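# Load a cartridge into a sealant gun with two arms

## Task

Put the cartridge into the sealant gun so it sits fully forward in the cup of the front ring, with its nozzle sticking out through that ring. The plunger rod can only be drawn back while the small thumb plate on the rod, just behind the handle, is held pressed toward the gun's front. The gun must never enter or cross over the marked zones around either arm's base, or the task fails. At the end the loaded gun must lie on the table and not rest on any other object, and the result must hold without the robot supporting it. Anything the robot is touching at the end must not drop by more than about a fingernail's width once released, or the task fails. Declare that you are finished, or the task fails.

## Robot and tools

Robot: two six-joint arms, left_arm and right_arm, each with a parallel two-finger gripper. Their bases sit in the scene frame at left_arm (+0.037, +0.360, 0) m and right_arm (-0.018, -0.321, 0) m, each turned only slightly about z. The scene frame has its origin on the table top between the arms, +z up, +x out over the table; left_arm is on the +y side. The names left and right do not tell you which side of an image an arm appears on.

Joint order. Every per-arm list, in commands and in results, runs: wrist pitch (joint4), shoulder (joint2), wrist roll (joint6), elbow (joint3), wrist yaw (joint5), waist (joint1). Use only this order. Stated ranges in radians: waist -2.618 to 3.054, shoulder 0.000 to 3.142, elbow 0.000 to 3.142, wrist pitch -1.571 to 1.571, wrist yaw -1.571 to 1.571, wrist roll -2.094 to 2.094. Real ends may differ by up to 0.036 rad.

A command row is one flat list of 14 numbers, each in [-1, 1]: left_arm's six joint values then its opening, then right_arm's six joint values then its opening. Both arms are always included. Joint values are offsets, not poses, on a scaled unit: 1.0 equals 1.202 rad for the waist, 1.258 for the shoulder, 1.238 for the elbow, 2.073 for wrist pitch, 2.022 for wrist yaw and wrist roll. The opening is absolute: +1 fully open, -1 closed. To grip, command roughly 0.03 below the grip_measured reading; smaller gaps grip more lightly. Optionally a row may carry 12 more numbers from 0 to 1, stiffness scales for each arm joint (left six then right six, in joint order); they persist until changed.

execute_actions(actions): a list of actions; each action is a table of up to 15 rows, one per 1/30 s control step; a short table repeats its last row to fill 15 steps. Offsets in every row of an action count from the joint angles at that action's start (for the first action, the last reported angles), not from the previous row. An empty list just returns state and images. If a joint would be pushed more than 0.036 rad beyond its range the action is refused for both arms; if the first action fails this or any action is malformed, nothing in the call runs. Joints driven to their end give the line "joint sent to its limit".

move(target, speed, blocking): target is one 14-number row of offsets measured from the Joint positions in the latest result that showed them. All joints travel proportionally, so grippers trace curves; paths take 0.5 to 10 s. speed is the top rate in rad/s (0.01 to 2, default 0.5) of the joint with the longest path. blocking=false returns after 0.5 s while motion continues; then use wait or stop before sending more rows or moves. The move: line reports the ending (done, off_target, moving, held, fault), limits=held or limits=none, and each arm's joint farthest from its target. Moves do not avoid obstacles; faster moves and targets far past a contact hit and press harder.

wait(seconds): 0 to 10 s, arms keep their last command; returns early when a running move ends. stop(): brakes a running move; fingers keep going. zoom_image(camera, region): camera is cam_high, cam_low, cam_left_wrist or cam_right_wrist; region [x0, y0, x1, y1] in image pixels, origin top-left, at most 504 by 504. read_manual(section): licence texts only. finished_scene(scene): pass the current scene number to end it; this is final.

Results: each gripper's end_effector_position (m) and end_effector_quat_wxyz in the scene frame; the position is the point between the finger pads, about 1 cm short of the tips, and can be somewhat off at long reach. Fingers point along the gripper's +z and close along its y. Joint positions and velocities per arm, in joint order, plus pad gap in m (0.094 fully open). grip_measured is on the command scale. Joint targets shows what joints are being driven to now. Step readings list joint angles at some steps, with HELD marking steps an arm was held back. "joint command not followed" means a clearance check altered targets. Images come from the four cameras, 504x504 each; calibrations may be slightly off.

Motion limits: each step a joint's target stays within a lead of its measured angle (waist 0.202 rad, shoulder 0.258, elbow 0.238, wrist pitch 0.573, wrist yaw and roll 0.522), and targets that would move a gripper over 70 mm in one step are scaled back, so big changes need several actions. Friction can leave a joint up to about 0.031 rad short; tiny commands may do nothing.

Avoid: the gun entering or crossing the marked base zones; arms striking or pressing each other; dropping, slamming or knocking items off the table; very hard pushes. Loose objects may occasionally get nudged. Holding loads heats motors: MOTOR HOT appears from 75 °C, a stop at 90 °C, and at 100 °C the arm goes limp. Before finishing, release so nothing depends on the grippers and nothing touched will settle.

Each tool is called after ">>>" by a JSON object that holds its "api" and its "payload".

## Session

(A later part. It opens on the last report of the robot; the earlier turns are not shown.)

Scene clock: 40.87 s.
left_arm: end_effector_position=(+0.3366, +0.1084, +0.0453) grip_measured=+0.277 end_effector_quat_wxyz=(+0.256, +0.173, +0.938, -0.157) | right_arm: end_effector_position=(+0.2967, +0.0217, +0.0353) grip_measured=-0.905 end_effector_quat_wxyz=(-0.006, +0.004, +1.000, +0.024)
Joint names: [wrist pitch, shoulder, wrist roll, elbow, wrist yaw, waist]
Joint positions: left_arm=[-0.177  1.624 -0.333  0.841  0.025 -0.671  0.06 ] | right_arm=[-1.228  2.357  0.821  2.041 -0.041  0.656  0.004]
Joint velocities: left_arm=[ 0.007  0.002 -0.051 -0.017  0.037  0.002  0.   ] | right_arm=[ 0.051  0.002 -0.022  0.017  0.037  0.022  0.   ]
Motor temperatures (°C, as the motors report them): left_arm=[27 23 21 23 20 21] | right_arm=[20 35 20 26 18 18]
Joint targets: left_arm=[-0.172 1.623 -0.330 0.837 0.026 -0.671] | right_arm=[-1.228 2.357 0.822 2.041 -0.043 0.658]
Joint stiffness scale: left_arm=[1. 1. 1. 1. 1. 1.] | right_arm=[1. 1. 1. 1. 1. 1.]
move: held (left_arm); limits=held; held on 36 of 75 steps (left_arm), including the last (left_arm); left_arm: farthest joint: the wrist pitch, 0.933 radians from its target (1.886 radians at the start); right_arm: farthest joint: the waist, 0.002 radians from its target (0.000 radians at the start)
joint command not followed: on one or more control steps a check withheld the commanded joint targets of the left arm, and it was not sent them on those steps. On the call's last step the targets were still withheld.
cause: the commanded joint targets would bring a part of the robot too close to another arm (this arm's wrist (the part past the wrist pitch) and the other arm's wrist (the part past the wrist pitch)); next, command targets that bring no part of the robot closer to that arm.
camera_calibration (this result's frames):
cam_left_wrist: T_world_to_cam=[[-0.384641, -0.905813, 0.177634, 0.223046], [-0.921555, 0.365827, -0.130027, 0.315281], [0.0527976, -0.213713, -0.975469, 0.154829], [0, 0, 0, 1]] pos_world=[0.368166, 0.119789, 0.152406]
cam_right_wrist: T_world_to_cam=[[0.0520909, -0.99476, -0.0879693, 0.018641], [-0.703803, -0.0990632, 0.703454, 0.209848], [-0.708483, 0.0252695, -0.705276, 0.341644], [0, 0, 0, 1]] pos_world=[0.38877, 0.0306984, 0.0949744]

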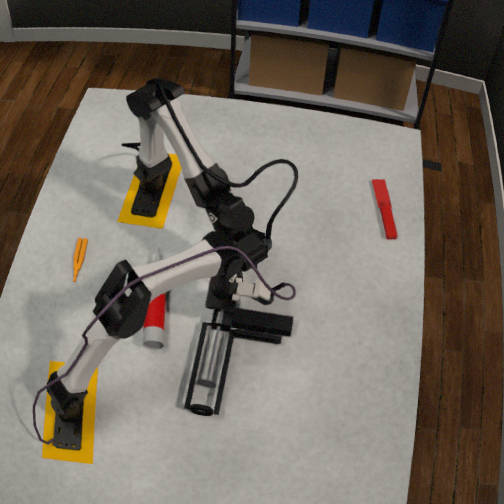

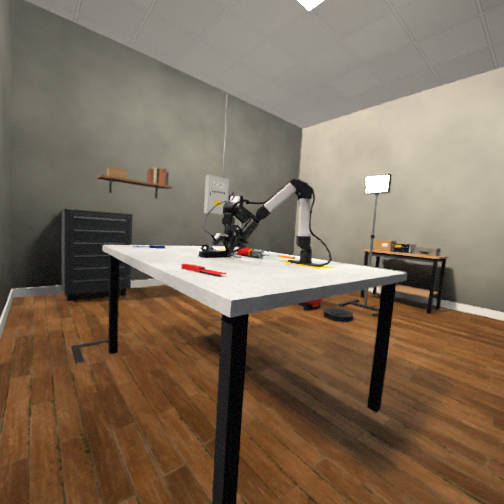

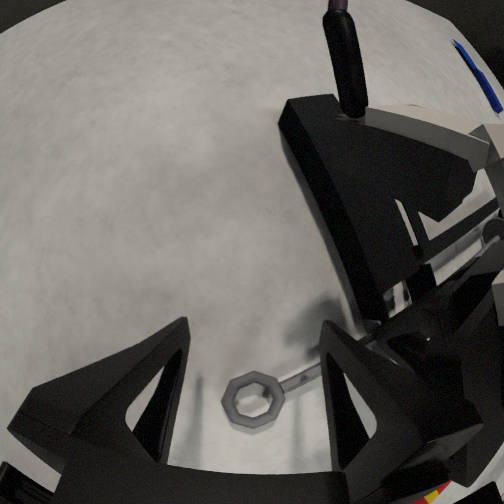

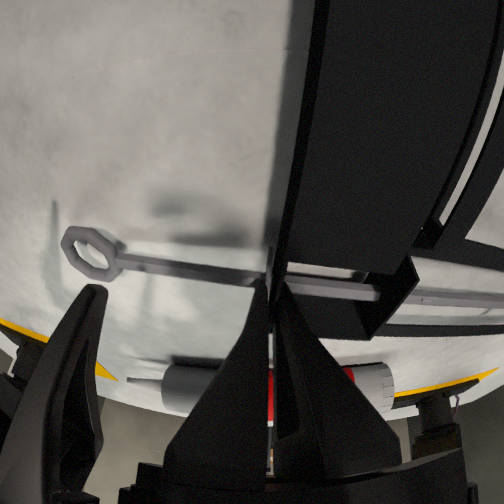

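>>> {"api": "move", "payload": {"target": [0,0,0,0,0,0.25,1,0,0,0,0,0,0,-1], "speed": 0.6}}

>>> {"api": "move", "payload": {"target": [-0.42,0.15,-0.155,0.358,-0.017,0,1,0,0,0,0,0,0,-1], "speed": 0.9}}

>>> {"api": "move", "payload": {"target": [0,0,0,0,0,-0.214,1,0,0,0,0,0,0,-1], "speed": 0.5}}

Scene clock: 42.40 s.
left_arm: end_effector_position=(+0.3952, +0.2091, +0.0434) grip_measured=+1.000 end_effector_quat_wxyz=(+0.272, +0.030, +0.955, -0.114) | right_arm: end_effector_position=(+0.2961, +0.0173, +0.0351) grip_measured=-0.905 end_effector_quat_wxyz=(-0.008, +0.005, +1.000, +0.016)
Joint names: [wrist pitch, shoulder, wrist roll, elbow, wrist yaw, waist]
Joint positions: left_arm=[-0.19   1.624 -0.335  0.841  0.021 -0.373  0.094] | right_arm=[-1.242  2.357  0.82   2.041 -0.034  0.653  0.004]
Joint velocities: left_arm=[ 0.022  0.007 -0.066  0.012 -0.066 -0.012  0.   ] | right_arm=[-0.066 -0.007 -0.037 -0.007  0.007  0.002 -0.   ]
Motor temperatures (°C, as the motors report them): left_arm=[26 23 21 23 20 21] | right_arm=[20 36 20 26 18 18]
Joint targets: left_arm=[-0.177 1.624 -0.332 0.841 0.025 -0.371] | right_arm=[-1.228 2.357 0.822 2.041 -0.041 0.656]
Joint stiffness scale: left_arm=[1. 1. 1. 1. 1. 1.] | right_arm=[1. 1. 1. 1. 1. 1.]
move: done; limits=none; left_arm: farthest joint: the wrist pitch, 0.013 radians from its target (0.000 radians at the start); right_arm: farthest joint: the wrist pitch, 0.014 radians from its target (0.000 radians at the start)
camera_calibration (this result's frames):
cam_left_wrist: T_world_to_cam=[[-0.0952181, -0.980619, 0.171228, 0.238684], [-0.990113, 0.0754971, -0.118221, 0.419484], [0.103002, -0.180792, -0.978113, 0.144814], [0, 0, 0, 1]] pos_world=[0.423147, 0.228569, 0.150367]
cam_right_wrist: T_world_to_cam=[[0.0492761, -0.996109, -0.0730631, 0.0146625], [-0.700516, -0.0866107, 0.708362, 0.207743], [-0.711934, 0.0162765, -0.702058, 0.342342], [0, 0, 0, 1]] pos_world=[0.388529, 0.027026, 0.0942581]

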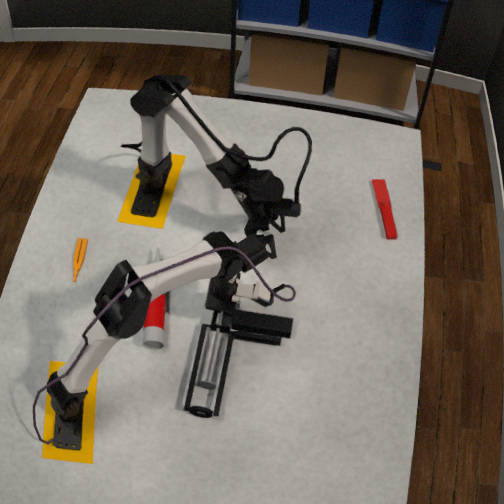

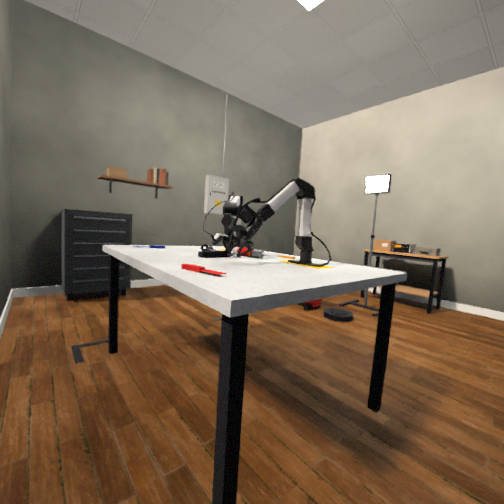

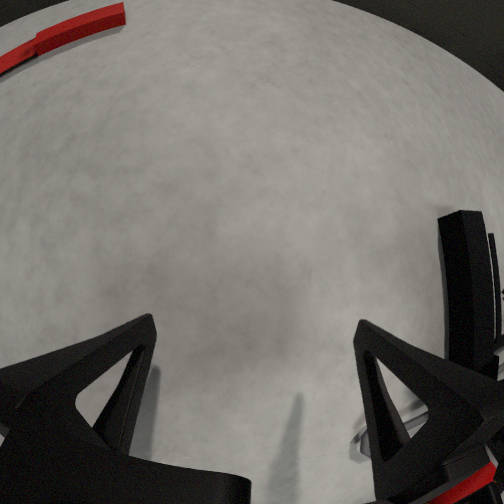

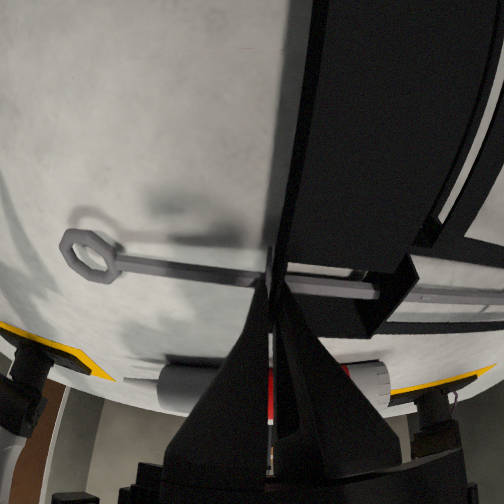

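Scene clock: 44.23 s.
left_arm: end_effector_position=(+0.3285, +0.2410, +0.0496) grip_measured=+1.000 end_effector_quat_wxyz=(-0.009, -0.125, +0.992, +0.007) | right_arm: end_effector_position=(+0.2961, +0.0173, +0.0351) grip_measured=-0.905 end_effector_quat_wxyz=(-0.008, +0.005, +1.000, +0.016)
Joint names: [wrist pitch, shoulder, wrist roll, elbow, wrist yaw, waist]
Joint positions: left_arm=[-1.049  1.797 -0.641  1.254 -0.003 -0.373  0.094] | right_arm=[-1.242  2.357  0.82   2.041 -0.034  0.653  0.004]
Joint velocities: left_arm=[-0.037  0.007  0.022 -0.012  0.007 -0.002  0.   ] | right_arm=[ 0.081  0.002 -0.051 -0.007  0.022 -0.002 -0.   ]
Motor temperatures (°C, as the motors report them): left_arm=[26 24 21 24 20 21] | right_arm=[20 36 20 26 18 18]
Joint targets: left_arm=[-1.060 1.813 -0.648 1.284 -0.014 -0.373] | right_arm=[-1.242 2.357 0.820 2.041 -0.034 0.653]
Joint stiffness scale: left_arm=[1. 1. 1. 1. 1. 1.] | right_arm=[1. 1. 1. 1. 1. 1.]
move: off_target (left_arm); limits=none; left_arm: farthest joint: the elbow, 0.031 radians from its target (0.443 radians at the start); right_arm: farthest joint: the waist, 0.000 radians from its target (0.000 radians at the start)
camera_calibration (this result's frames):
cam_left_wrist: T_world_to_cam=[[0.250789, -0.966539, -0.0539101, 0.156612], [-0.862643, -0.248407, 0.440613, 0.360242], [-0.439262, -0.0639958, -0.896077, 0.309502], [0, 0, 0, 1]] pos_world=[0.407436, 0.260665, 0.127053]
cam_right_wrist: T_world_to_cam=[[0.0492761, -0.996109, -0.0730631, 0.0146625], [-0.700516, -0.0866107, 0.708362, 0.207743], [-0.711934, 0.0162765, -0.702058, 0.342342], [0, 0, 0, 1]] pos_world=[0.388529, 0.027026, 0.0942581]

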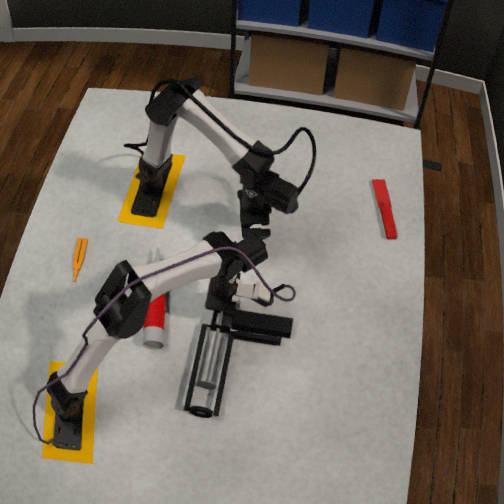

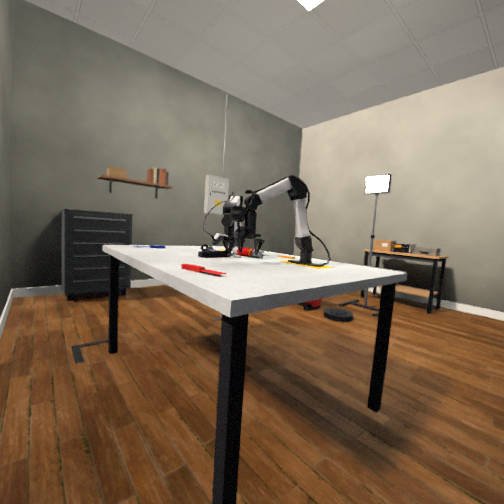

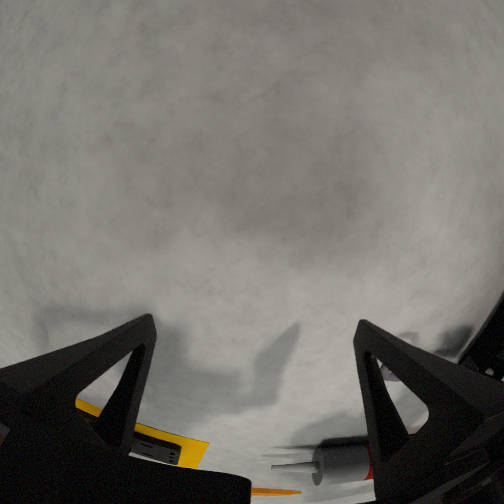

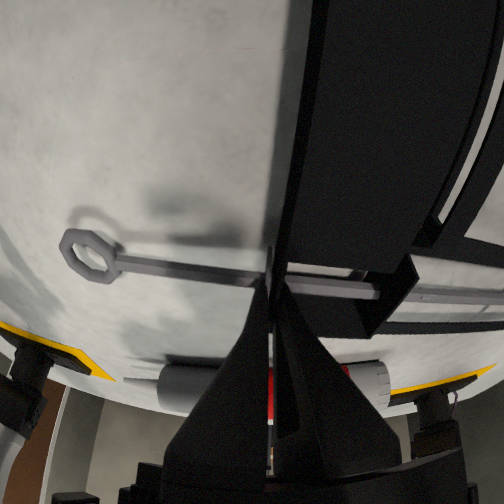

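Scene clock: 45.07 s.
left_arm: end_effector_position=(+0.3028, +0.1914, +0.0496) grip_measured=+1.000 end_effector_quat_wxyz=(-0.009, -0.037, +0.999, +0.006) | right_arm: end_effector_position=(+0.2961, +0.0173, +0.0351) grip_measured=-0.905 end_effector_quat_wxyz=(-0.008, +0.005, +1.000, +0.016)
Joint names: [wrist pitch, shoulder, wrist roll, elbow, wrist yaw, waist]
Joint positions: left_arm=[-1.049  1.797 -0.641  1.254 -0.    -0.549  0.094] | right_arm=[-1.242  2.357  0.82   2.041 -0.034  0.653  0.004]
Joint velocities: left_arm=[-0.066 -0.012  0.081  0.002  0.051 -0.002  0.   ] | right_arm=[-0.037  0.022 -0.037  0.002  0.022 -0.007 -0.001]
Motor temperatures (°C, as the motors report them): left_arm=[26 24 21 24 20 21] | right_arm=[20 36 20 26 18 18]
Joint targets: left_arm=[-1.049 1.797 -0.641 1.254 -0.003 -0.541] | right_arm=[-1.242 2.357 0.820 2.041 -0.034 0.653]
Joint stiffness scale: left_arm=[1. 1. 1. 1. 1. 1.] | right_arm=[1. 1. 1. 1. 1. 1.]
move: held (left_arm); limits=held; held on 11 of 25 steps (left_arm), including the last (left_arm); left_arm: farthest joint: the waist, 0.081 radians from its target (0.257 radians at the start); right_arm: farthest joint: the waist, 0.000 radians from its target (0.000 radians at the start)
joint command not followed: on one or more control steps a check withheld the commanded joint targets of the left arm, and it was not sent them on those steps. On the call's last step the targets were still withheld.
cause: the commanded joint targets would bring a part of the robot too close to another arm (this arm's wrist (the part past the wrist pitch) and the other arm's wrist (the part past the wrist pitch)); next, command targets that bring no part of the robot closer to that arm.
camera_calibration (this result's frames):
cam_left_wrist: T_world_to_cam=[[0.0774206, -0.995669, -0.0514745, 0.17305], [-0.892105, -0.0922347, 0.442315, 0.304694], [-0.445147, 0.0116764, -0.895382, 0.282302], [0, 0, 0, 1]] pos_world=[0.384087, 0.197107, 0.126905]
cam_right_wrist: T_world_to_cam=[[0.0492761, -0.996109, -0.0730631, 0.0146625], [-0.700516, -0.0866107, 0.708362, 0.207743], [-0.711934, 0.0162765, -0.702058, 0.342342], [0, 0, 0, 1]] pos_world=[0.388529, 0.027026, 0.0942581]

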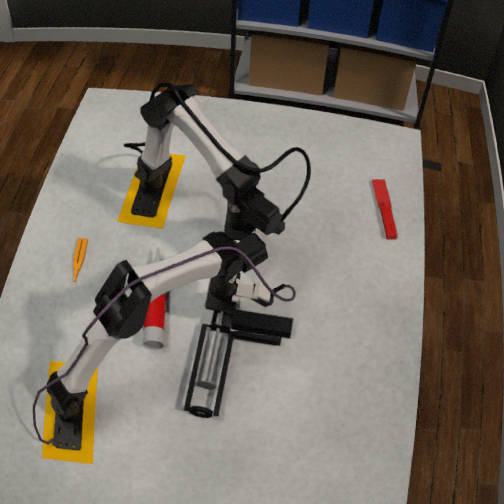

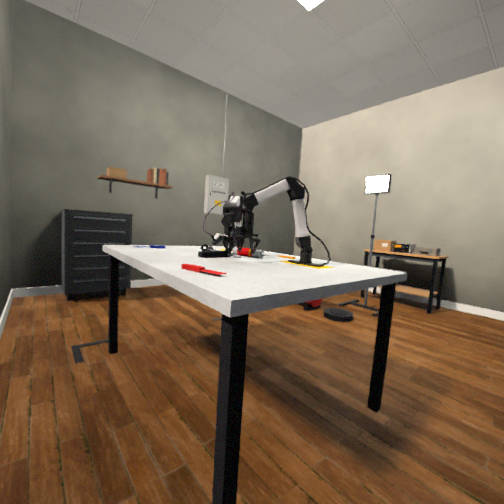

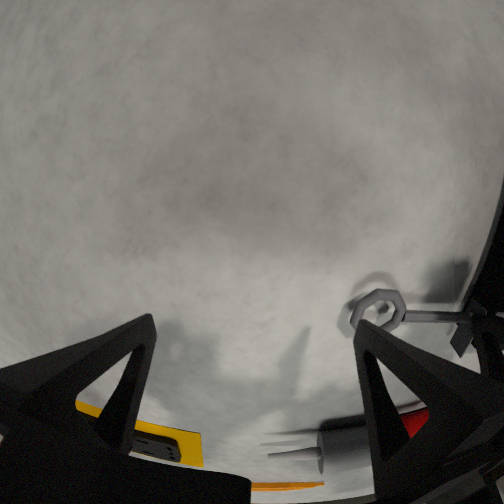

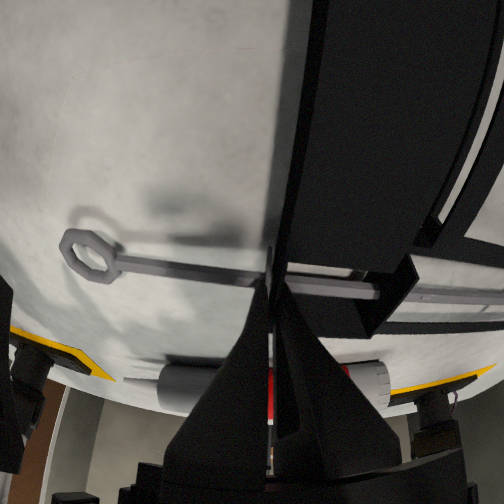

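>>> {"api": "move", "payload": {"target": [0.06,0,0.04,0,0.172,0,-0.53,0,0,0,0,0,0,-1], "speed": 0.4}}

Scene clock: 47.47 s.
left_arm: end_effector_position=(+0.2935, +0.1297, +0.0601) grip_measured=-0.527 end_effector_quat_wxyz=(-0.055, +0.006, +0.985, -0.164) | right_arm: end_effector_position=(+0.2961, +0.0173, +0.0351) grip_measured=-0.905 end_effector_quat_wxyz=(-0.008, +0.005, +1.000, +0.016)
Joint names: [wrist pitch, shoulder, wrist roll, elbow, wrist yaw, waist]
Joint positions: left_arm=[-0.943  1.797 -0.568  1.254  0.338 -0.549  0.022] | right_arm=[-1.242  2.357  0.82   2.041 -0.034  0.653  0.004]
Joint velocities: left_arm=[-0.051 -0.007  0.007 -0.007  0.007  0.002  0.   ] | right_arm=[-0.007  0.007 -0.022 -0.007 -0.037 -0.002 -0.001]
Motor temperatures (°C, as the motors report them): left_arm=[25 24 21 24 20 21] | right_arm=[20 37 20 26 18 18]
Joint targets: left_arm=[-0.925 1.797 -0.560 1.254 0.348 -0.549] | right_arm=[-1.242 2.357 0.820 2.041 -0.034 0.653]
Joint stiffness scale: left_arm=[1. 1. 1. 1. 1. 1.] | right_arm=[1. 1. 1. 1. 1. 1.]
move: done; limits=none; left_arm: farthest joint: the wrist pitch, 0.019 radians from its target (0.125 radians at the start); right_arm: farthest joint: the waist, 0.000 radians from its target (0.000 radians at the start)
camera_calibration (this result's frames):
cam_left_wrist: T_world_to_cam=[[0.00544473, -0.957912, 0.28701, 0.108814], [-0.850931, 0.146318, 0.504487, 0.239278], [-0.525249, -0.246972, -0.814321, 0.340463], [0, 0, 0, 1]] pos_world=[0.381844, 0.153308, 0.125303]
cam_right_wrist: T_world_to_cam=[[0.0492761, -0.996109, -0.0730631, 0.0146625], [-0.700516, -0.0866107, 0.708362, 0.207743], [-0.711934, 0.0162765, -0.702058, 0.342342], [0, 0, 0, 1]] pos_world=[0.388529, 0.027026, 0.0942581]

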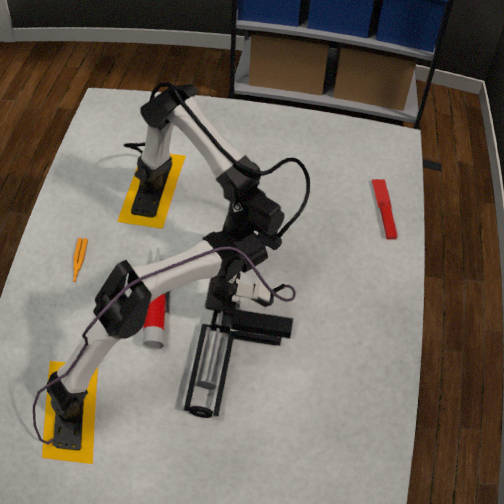

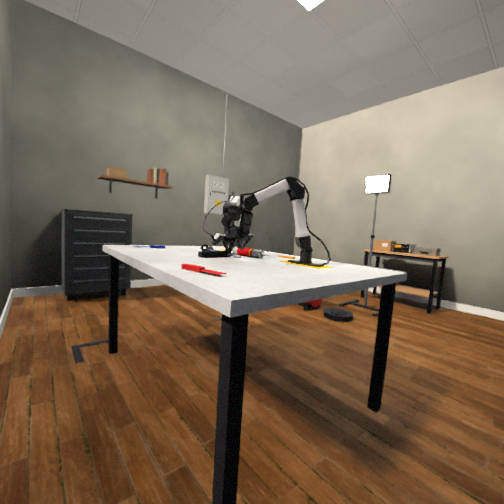

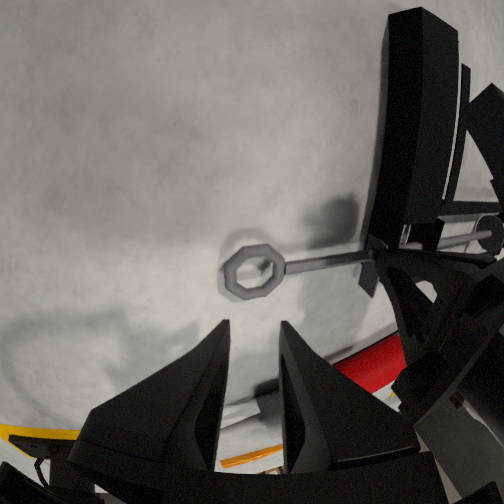

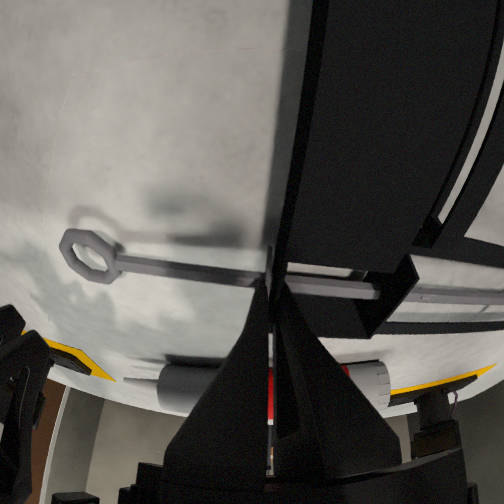

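>>> {"api": "move", "payload": {"target": [0.056,0.038,0,-0.068,0,0,-0.53,0,0,0,0,0,0,-1], "speed": 0.2}}

Scene clock: 49.13 s.
left_arm: end_effector_position=(+0.2932, +0.1298, +0.0341) grip_measured=-0.527 end_effector_quat_wxyz=(-0.057, +0.006, +0.985, -0.163) | right_arm: end_effector_position=(+0.2961, +0.0173, +0.0351) grip_measured=-0.905 end_effector_quat_wxyz=(-0.008, +0.005, +1.000, +0.016)
Joint names: [wrist pitch, shoulder, wrist roll, elbow, wrist yaw, waist]
Joint positions: left_arm=[-0.846  1.833 -0.568  1.189  0.338 -0.549  0.022] | right_arm=[-1.242  2.357  0.82   2.041 -0.034  0.653  0.004]
Joint velocities: left_arm=[ 0.051 -0.017  0.022 -0.012  0.066 -0.007  0.001] | right_arm=[-0.081 -0.012  0.007  0.007  0.066 -0.002 -0.   ]
Motor temperatures (°C, as the motors report them): left_arm=[25 24 21 24 20 21] | right_arm=[20 38 20 26 18 18]
Joint targets: left_arm=[-0.827 1.845 -0.568 1.169 0.338 -0.549] | right_arm=[-1.242 2.357 0.820 2.041 -0.034 0.653]
Joint stiffness scale: left_arm=[1. 1. 1. 1. 1. 1.] | right_arm=[1. 1. 1. 1. 1. 1.]
move: done; limits=none; left_arm: farthest joint: the elbow, 0.019 radians from its target (0.084 radians at the start); right_arm: farthest joint: the waist, 0.000 radians from its target (0.000 radians at the start)
camera_calibration (this result's frames):
cam_left_wrist: T_world_to_cam=[[0.0062103, -0.95829, 0.28573, 0.11626], [-0.849521, 0.145678, 0.507042, 0.251757], [-0.527518, -0.245883, -0.813183, 0.319608], [0, 0, 0, 1]] pos_world=[0.38175, 0.153322, 0.0990293]
cam_right_wrist: T_world_to_cam=[[0.0492761, -0.996109, -0.0730631, 0.0146625], [-0.700516, -0.0866107, 0.708362, 0.207743], [-0.711934, 0.0162765, -0.702058, 0.342342], [0, 0, 0, 1]] pos_world=[0.388529, 0.027026, 0.0942581]

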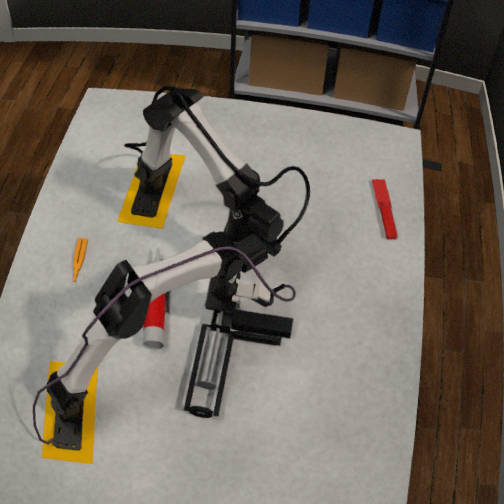

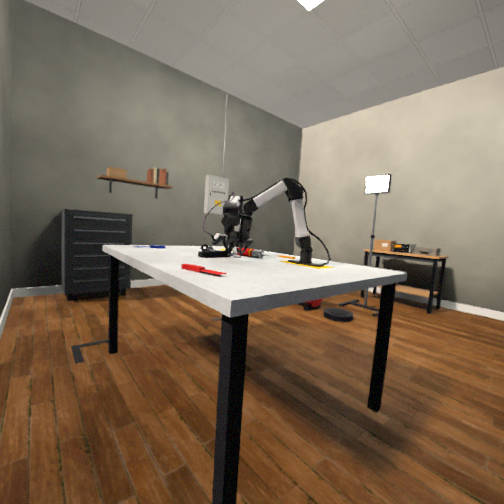

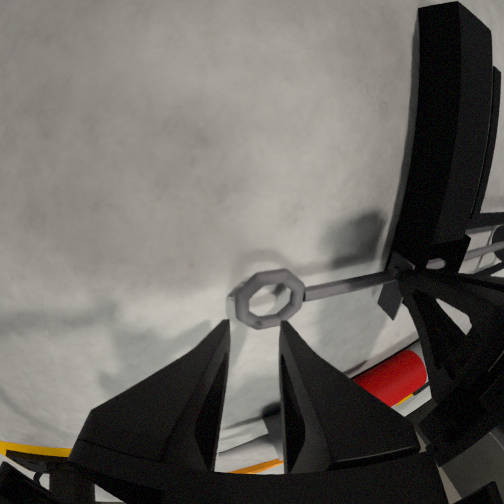

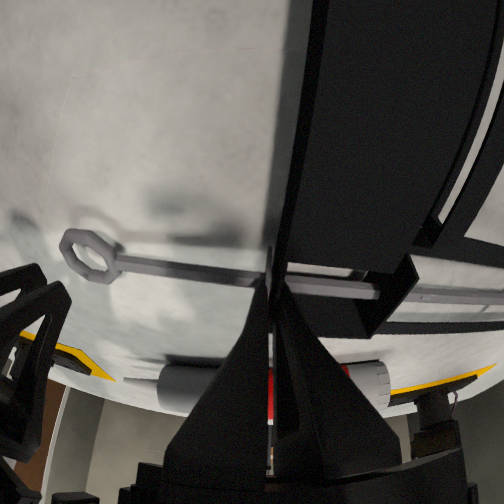

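>>> {"api": "move", "payload": {"target": [0.055,0.04,0,-0.062,0,0,-0.53,0,0,0,0,0,0,-1], "speed": 0.12}}

>>> {"api": "execute_actions", "payload": {"actions": [[[0,0,0,0,0,0,-1,0,0,0,0,0,0,-1]],[[0,0,0,0,0,0,-1,0,0,0,0,0,0,-1]]]}}

Scene clock: 51.07 s.
left_arm: end_effector_position=(+0.2934, +0.1297, +0.0109) grip_measured=-0.527 end_effector_quat_wxyz=(-0.055, +0.007, +0.985, -0.164) | right_arm: end_effector_position=(+0.2961, +0.0173, +0.0351) grip_measured=-0.905 end_effector_quat_wxyz=(-0.008, +0.005, +1.000, +0.016)
Joint names: [wrist pitch, shoulder, wrist roll, elbow, wrist yaw, waist]
Joint positions: left_arm=[-0.751  1.869 -0.568  1.134  0.338 -0.549  0.022] | right_arm=[-1.242  2.357  0.82   2.041 -0.034  0.653  0.004]
Joint velocities: left_arm=[-0.066  0.007  0.022  0.012 -0.022 -0.007  0.001] | right_arm=[ 0.081 -0.002 -0.037 -0.007  0.037 -0.002  0.   ]
Motor temperatures (°C, as the motors report them): left_arm=[25 24 21 24 20 21] | right_arm=[20 38 20 26 18 18]
Joint targets: left_arm=[-0.732 1.883 -0.568 1.112 0.338 -0.549] | right_arm=[-1.242 2.357 0.820 2.041 -0.034 0.653]
Joint stiffness scale: left_arm=[1. 1. 1. 1. 1. 1.] | right_arm=[1. 1. 1. 1. 1. 1.]
move: off_target (left_arm); limits=none; left_arm: farthest joint: the elbow, 0.022 radians from its target (0.077 radians at the start); right_arm: farthest joint: the waist, 0.000 radians from its target (0.000 radians at the start)
camera_calibration (this result's frames):
cam_left_wrist: T_world_to_cam=[[0.00510232, -0.957585, 0.288107, 0.122958], [-0.851472, 0.14692, 0.503398, 0.264138], [-0.524375, -0.247884, -0.814607, 0.300211], [0, 0, 0, 1]] pos_world=[0.381701, 0.153353, 0.0761622]
cam_right_wrist: T_world_to_cam=[[0.0492761, -0.996109, -0.0730631, 0.0146625], [-0.700516, -0.0866107, 0.708362, 0.207743], [-0.711934, 0.0162765, -0.702058, 0.342342], [0, 0, 0, 1]] pos_world=[0.388529, 0.027026, 0.0942581]

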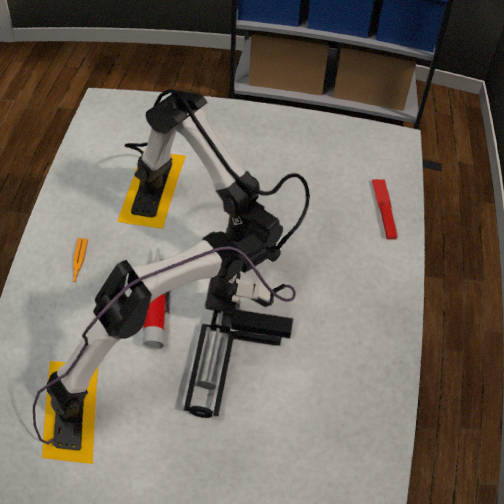

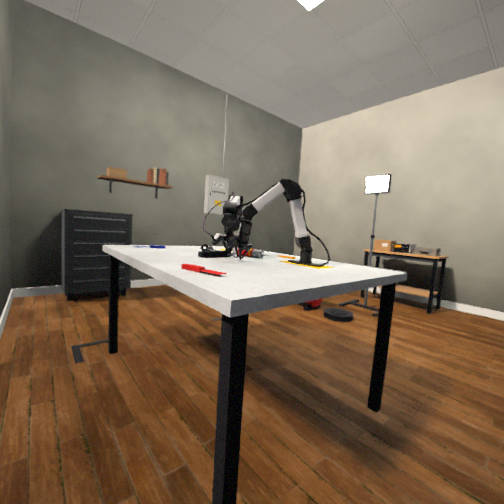

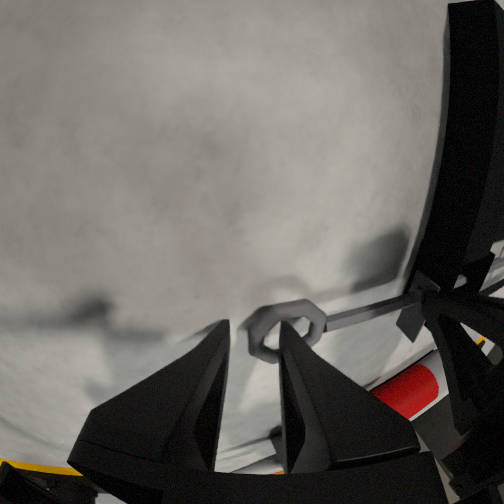

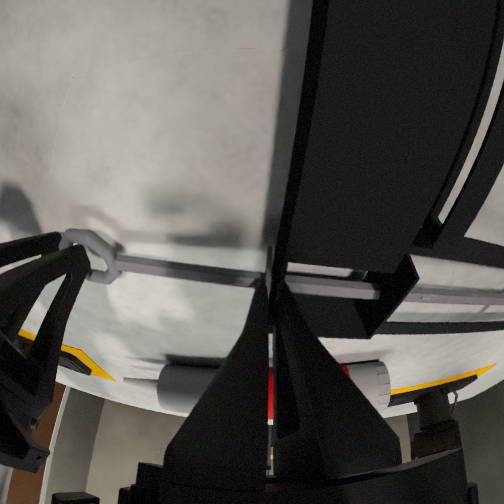

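Scene clock: 52.07 s.
left_arm: end_effector_position=(+0.2922, +0.1283, +0.0114) grip_measured=-0.833 end_effector_quat_wxyz=(-0.055, +0.021, +0.984, -0.168) | right_arm: end_effector_position=(+0.2969, +0.0167, +0.0351) grip_measured=-0.905 end_effector_quat_wxyz=(-0.006, +0.002, +1.000, +0.014)
Joint names: [wrist pitch, shoulder, wrist roll, elbow, wrist yaw, waist]
Joint positions: left_arm=[-0.751  1.869 -0.54   1.134  0.346 -0.551  0.008] | right_arm=[-1.242  2.357  0.814  2.041 -0.028  0.653  0.004]
Joint velocities: left_arm=[-0.066 -0.007  0.022 -0.017 -0.037  0.002 -0.001] | right_arm=[-0.037  0.002 -0.022  0.012  0.037 -0.012 -0.001]
Motor temperatures (°C, as the motors report them): left_arm=[25 24 21 24 20 21] | right_arm=[20 38 20 26 18 18]
Joint targets: left_arm=[-0.751 1.869 -0.547 1.134 0.346 -0.551] | right_arm=[-1.242 2.357 0.816 2.041 -0.028 0.653]
Joint stiffness scale: left_arm=[1. 1. 1. 1. 1. 1.] | right_arm=[1. 1. 1. 1. 1. 1.]
Step readings (joint positions; steps 1 to 15: 1st action; 16 to 30: 2nd action):
0: left_arm=[-0.751 1.869 -0.568 1.134 0.338 -0.549] | right_arm=[-1.242 2.357 0.820 2.041 -0.034 0.653]
1: left_arm=[-0.751 1.869 -0.568 1.134 0.339 -0.549] | right_arm=[-1.242 2.357 0.820 2.041 -0.034 0.653]
2: left_arm=[-0.750 1.869 -0.557 1.134 0.344 -0.550] | right_arm=[-1.242 2.357 0.820 2.041 -0.032 0.653]
4: left_arm=[-0.751 1.869 -0.550 1.134 0.346 -0.551] | right_arm=[-1.242 2.357 0.817 2.041 -0.029 0.653]
8: left_arm=[-0.751 1.869 -0.547 1.134 0.346 -0.551] | right_arm=[-1.242 2.357 0.816 2.041 -0.028 0.653]
15: left_arm=[-0.751 1.869 -0.547 1.134 0.346 -0.551] | right_arm=[-1.242 2.357 0.816 2.041 -0.028 0.653]
16: left_arm=[-0.751 1.869 -0.545 1.134 0.346 -0.551] | right_arm=[-1.242 2.357 0.815 2.041 -0.028 0.653]
17: left_arm=[-0.751 1.869 -0.542 1.134 0.346 -0.551] | right_arm=[-1.242 2.357 0.815 2.041 -0.028 0.653]
19: left_arm=[-0.751 1.869 -0.541 1.134 0.346 -0.551] | right_arm=[-1.242 2.357 0.814 2.041 -0.028 0.653]
23: left_arm=[-0.751 1.869 -0.540 1.134 0.346 -0.551] | right_arm=[-1.242 2.357 0.814 2.041 -0.028 0.653]
30: Joint positions above
camera_calibration (this result's frames):
cam_left_wrist: T_world_to_cam=[[-0.0240809, -0.954563, 0.297034, 0.12948], [-0.849176, 0.176326, 0.497804, 0.258724], [-0.52756, -0.240247, -0.814838, 0.299518], [0, 0, 0, 1]] pos_world=[0.380834, 0.149936, 0.0768044]
cam_right_wrist: T_world_to_cam=[[0.0559873, -0.996027, -0.0692541, 0.0118869], [-0.70321, -0.0885776, 0.705443, 0.20919], [-0.708775, 0.00920431, -0.705375, 0.342181], [0, 0, 0, 1]] pos_world=[0.388968, 0.0272196, 0.0946172]

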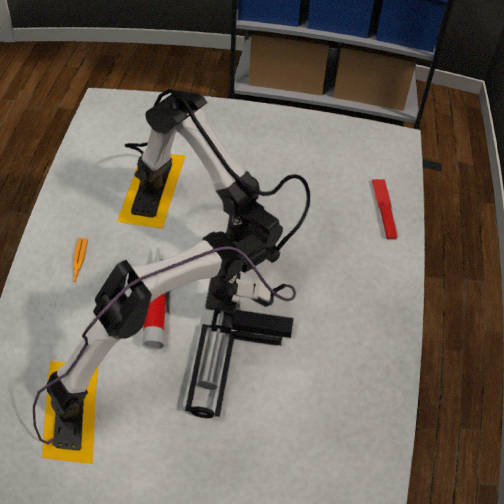

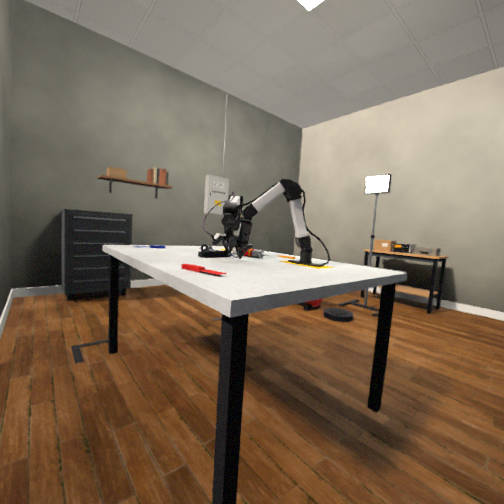

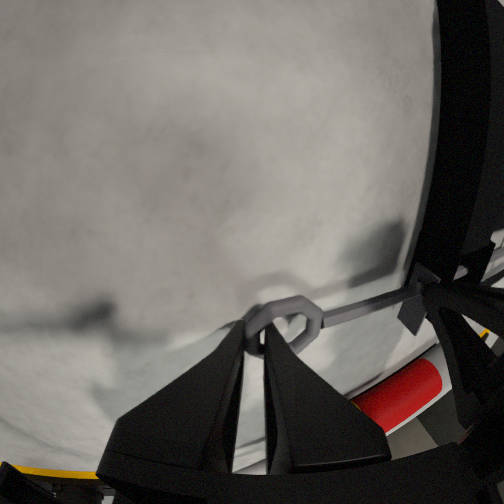

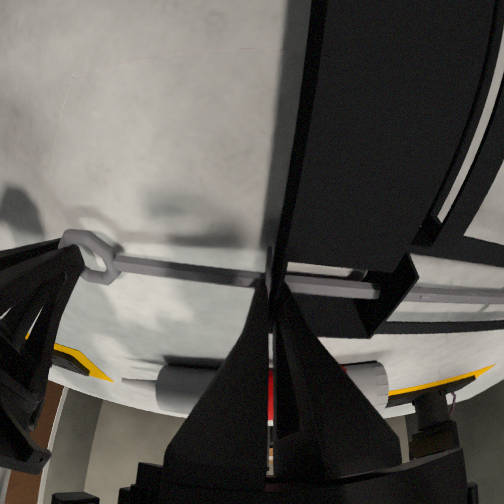

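>>> {"api": "move", "payload": {"target": [-0.058,-0.08,0.02,-0.063,-0.19,0.033,-1,-0.01,0,0,0,0.015,-0.005,-1], "speed": 0.2}}

Scene clock: 55.17 s.
left_arm: end_effector_position=(+0.2978, +0.1834, +0.0112) grip_measured=-0.833 end_effector_quat_wxyz=(-0.001, +0.024, +0.999, -0.044) | right_arm: end_effector_position=(+0.3008, +0.0228, +0.0353) grip_measured=-0.905 end_effector_quat_wxyz=(+0.001, +0.001, +1.000, +0.028)
Joint names: [wrist pitch, shoulder, wrist roll, elbow, wrist yaw, waist]
Joint positions: left_arm=[-0.817  1.797 -0.508  1.085  0.078 -0.537  0.008] | right_arm=[-1.213  2.357  0.813  2.041 -0.036  0.653  0.004]
Joint velocities: left_arm=[-0.037 -0.012  0.022 -0.017  0.022 -0.022 -0.   ] | right_arm=[ 0.007  0.007 -0.066  0.007 -0.007 -0.002 -0.001]
Motor temperatures (°C, as the motors report them): left_arm=[24 25 21 24 20 21] | right_arm=[20 39 20 27 18 18]
Joint targets: left_arm=[-0.871 1.768 -0.500 1.056 -0.038 -0.512] | right_arm=[-1.263 2.357 0.814 2.041 0.002 0.647]
Joint stiffness scale: left_arm=[1. 1. 1. 1. 1. 1.] | right_arm=[1. 1. 1. 1. 1. 1.]
move: off_target (left_arm, right_arm); limits=none; left_arm: farthest joint: the wrist yaw, 0.116 radians from its target (0.384 radians at the start); right_arm: farthest joint: the wrist pitch, 0.050 radians from its target (0.021 radians at the start)
camera_calibration (this result's frames):
cam_left_wrist: T_world_to_cam=[[-0.0437511, -0.997765, 0.0505139, 0.198885], [-0.9021, 0.0611825, 0.427167, 0.291469], [-0.429303, -0.0268796, -0.90276, 0.248155], [0, 0, 0, 1]] pos_world=[0.378169, 0.187278, 0.0894726]
cam_right_wrist: T_world_to_cam=[[0.058132, -0.993795, -0.0948256, 0.0179731], [-0.713066, -0.107812, 0.692758, 0.216168], [-0.698683, 0.0273455, -0.714908, 0.341957], [0, 0, 0, 1]] pos_world=[0.392017, 0.0318162, 0.0964201]

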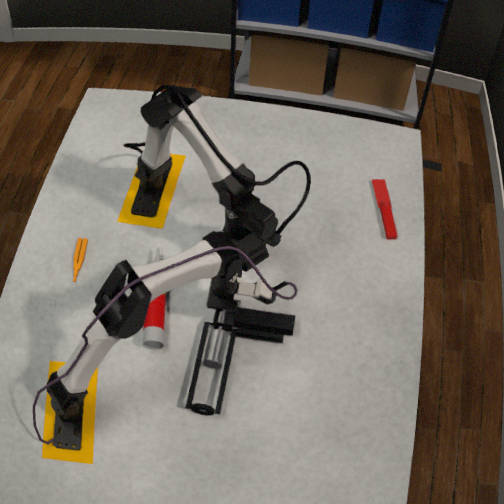

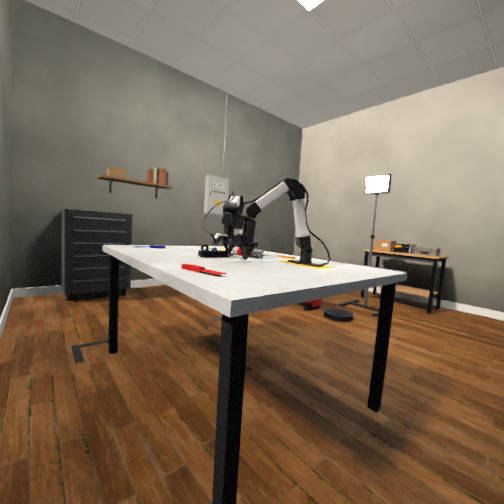

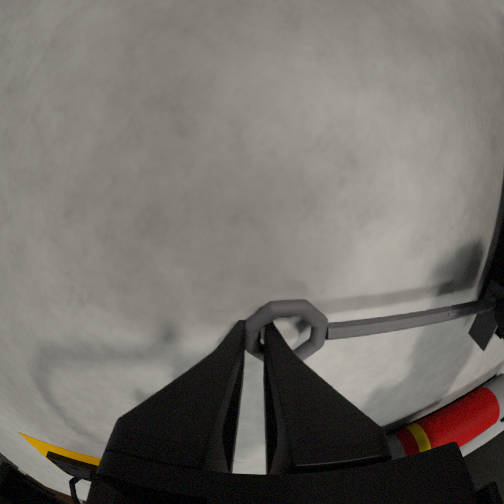

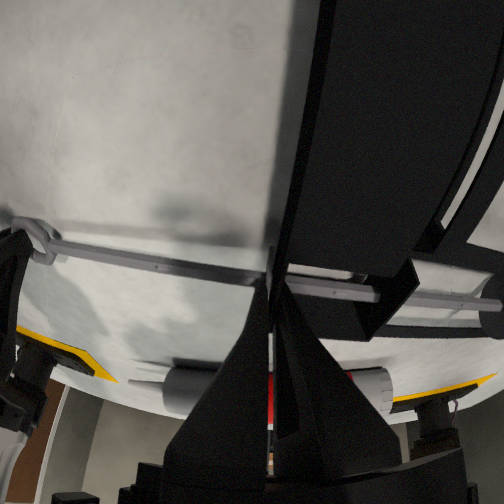

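>>> {"api": "move", "payload": {"target": [-0.02,-0.097,0.135,-0.114,-0.058,0.245,-1,-0.024,0,0,0,0.019,-0.005,-1], "speed": 0.15}}

Scene clock: 58.10 s.
left_arm: end_effector_position=(+0.3022, +0.2628, +0.0117) grip_measured=-0.833 end_effector_quat_wxyz=(-0.004, +0.023, +0.998, -0.051) | right_arm: end_effector_position=(+0.3056, +0.0312, +0.0375) grip_measured=-0.905 end_effector_quat_wxyz=(+0.012, +0.000, +0.999, +0.046)
Joint names: [wrist pitch, shoulder, wrist roll, elbow, wrist yaw, waist]
Joint positions: left_arm=[-0.822  1.701 -0.247  0.972  0.1   -0.274  0.008] | right_arm=[-1.176  2.354  0.814  2.041 -0.046  0.654  0.004]
Joint velocities: left_arm=[ 0.007 -0.007 -0.007  0.027  0.007  0.007 -0.001] | right_arm=[ 0.022 -0.002 -0.066 -0.002  0.007 -0.012  0.   ]
Motor temperatures (°C, as the motors report them): left_arm=[24 26 21 24 20 21] | right_arm=[20 40 20 27 18 18]
Joint targets: left_arm=[-0.858 1.675 -0.235 0.944 -0.040 -0.242] | right_arm=[-1.263 2.357 0.813 2.041 0.002 0.646]
Joint stiffness scale: left_arm=[1. 1. 1. 1. 1. 1.] | right_arm=[1. 1. 1. 1. 1. 1.]
move: off_target (left_arm, right_arm); limits=none; left_arm: farthest joint: the wrist yaw, 0.140 radians from its target (0.117 radians at the start); right_arm: farthest joint: the wrist pitch, 0.087 radians from its target (0.050 radians at the start)
camera_calibration (this result's frames):
cam_left_wrist: T_world_to_cam=[[-0.0417775, -0.997106, 0.0635226, 0.277287], [-0.899419, 0.0652184, 0.432195, 0.288466], [-0.435087, -0.0390773, -0.89954, 0.257582], [0, 0, 0, 1]] pos_world=[0.383107, 0.267736, 0.0894171]
cam_right_wrist: T_world_to_cam=[[0.0622058, -0.98971, -0.128859, 0.0260943], [-0.727356, -0.133363, 0.673177, 0.224849], [-0.683435, 0.0518509, -0.728168, 0.341695], [0, 0, 0, 1]] pos_world=[0.395449, 0.0380951, 0.100811]

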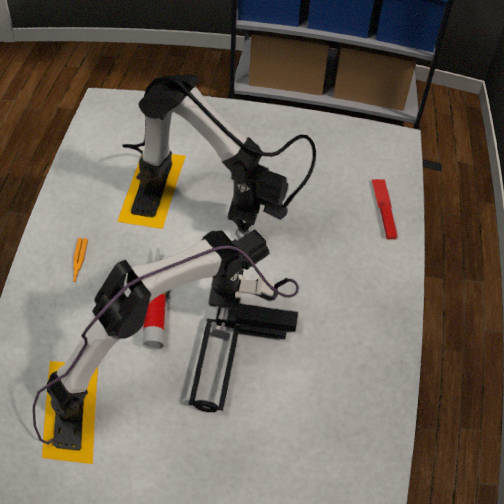

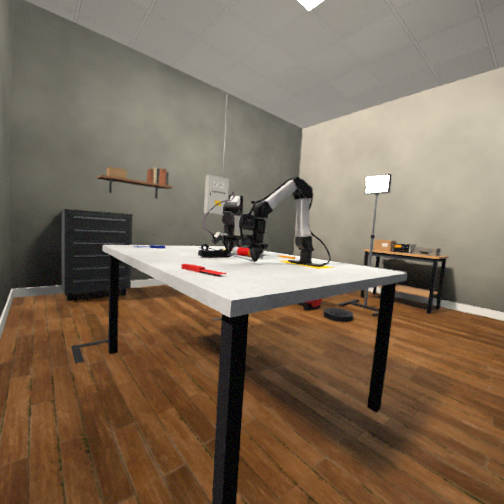

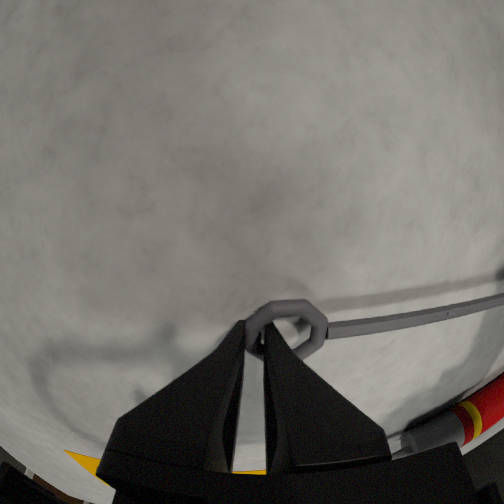

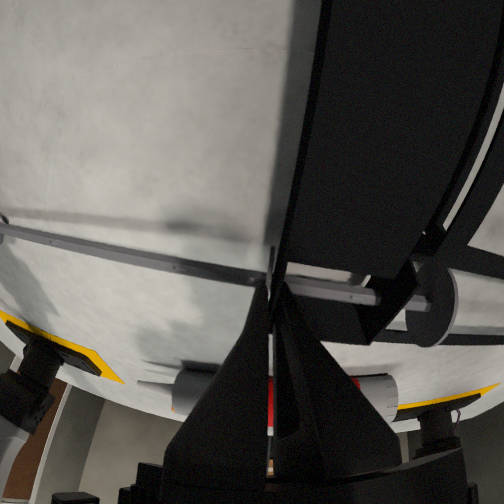

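>>> {"api": "move", "payload": {"target": [-0.02,-0.03,0.045,-0.035,-0.07,0.1,-1,-0.05,0.002,0,0,0.03,-0.008,-1], "speed": 0.1}}

Scene clock: 60.30 s.
left_arm: end_effector_position=(+0.3014, +0.2868, +0.0113) grip_measured=-0.833 end_effector_quat_wxyz=(-0.009, +0.021, +0.998, -0.052) | right_arm: end_effector_position=(+0.3052, +0.0283, +0.0383) grip_measured=-0.905 end_effector_quat_wxyz=(+0.013, +0.001, +0.999, +0.039)
Joint names: [wrist pitch, shoulder, wrist roll, elbow, wrist yaw, waist]
Joint positions: left_arm=[-0.837  1.689 -0.164  0.955  0.105 -0.188  0.008] | right_arm=[-1.186  2.352  0.814  2.041 -0.035  0.655  0.004]
Joint velocities: left_arm=[ 0.022  0.002  0.037 -0.022 -0.022 -0.017 -0.001] | right_arm=[-0.022 -0.002  0.007 -0.007 -0.007 -0.007  0.001]
Motor temperatures (°C, as the motors report them): left_arm=[24 26 21 24 20 21] | right_arm=[20 40 20 27 18 18]
Joint targets: left_arm=[-0.864 1.663 -0.156 0.928 -0.041 -0.154] | right_arm=[-1.280 2.356 0.814 2.041 0.015 0.645]
Joint stiffness scale: left_arm=[1. 1. 1. 1. 1. 1.] | right_arm=[1. 1. 1. 1. 1. 1.]
move: off_target (left_arm, right_arm); limits=none; left_arm: farthest joint: the wrist yaw, 0.147 radians from its target (0.142 radians at the start); right_arm: farthest joint: the wrist pitch, 0.093 radians from its target (0.104 radians at the start)
camera_calibration (this result's frames):
cam_left_wrist: T_world_to_cam=[[-0.0376651, -0.997138, 0.065556, 0.299963], [-0.895056, 0.0628355, 0.441504, 0.285591], [-0.44436, -0.042047, -0.894861, 0.2614], [0, 0, 0, 1]] pos_world=[0.383073, 0.29215, 0.0881627]
cam_right_wrist: T_world_to_cam=[[0.0616489, -0.9914, -0.115439, 0.0230651], [-0.729116, -0.123717, 0.673115, 0.223942], [-0.681608, 0.0426719, -0.730472, 0.341944], [0, 0, 0, 1]] pos_world=[0.39493, 0.0359808, 0.101705]

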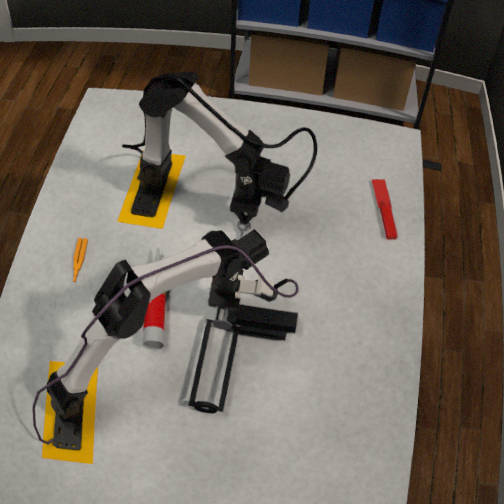

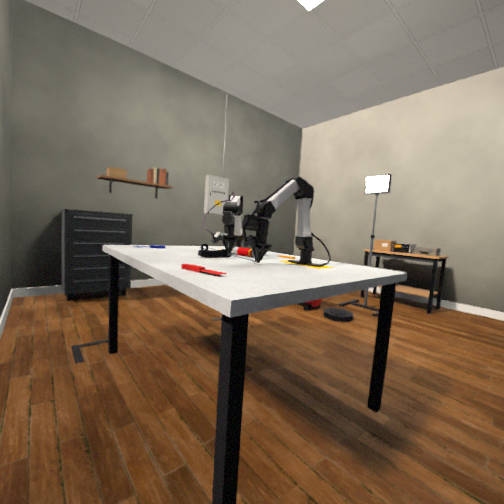

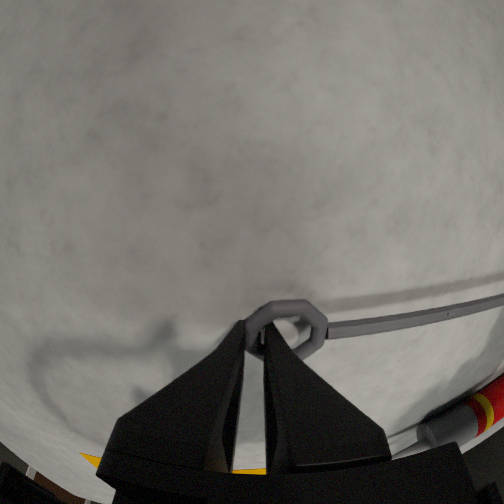

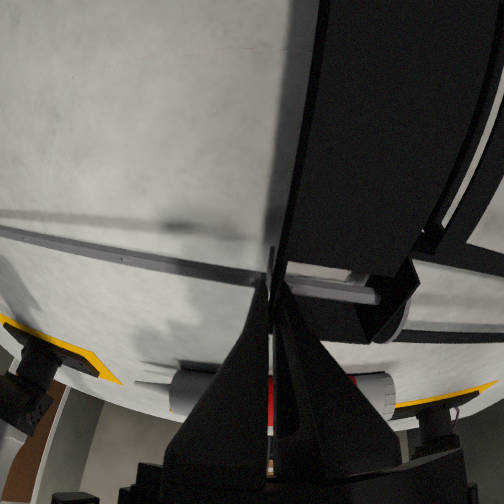

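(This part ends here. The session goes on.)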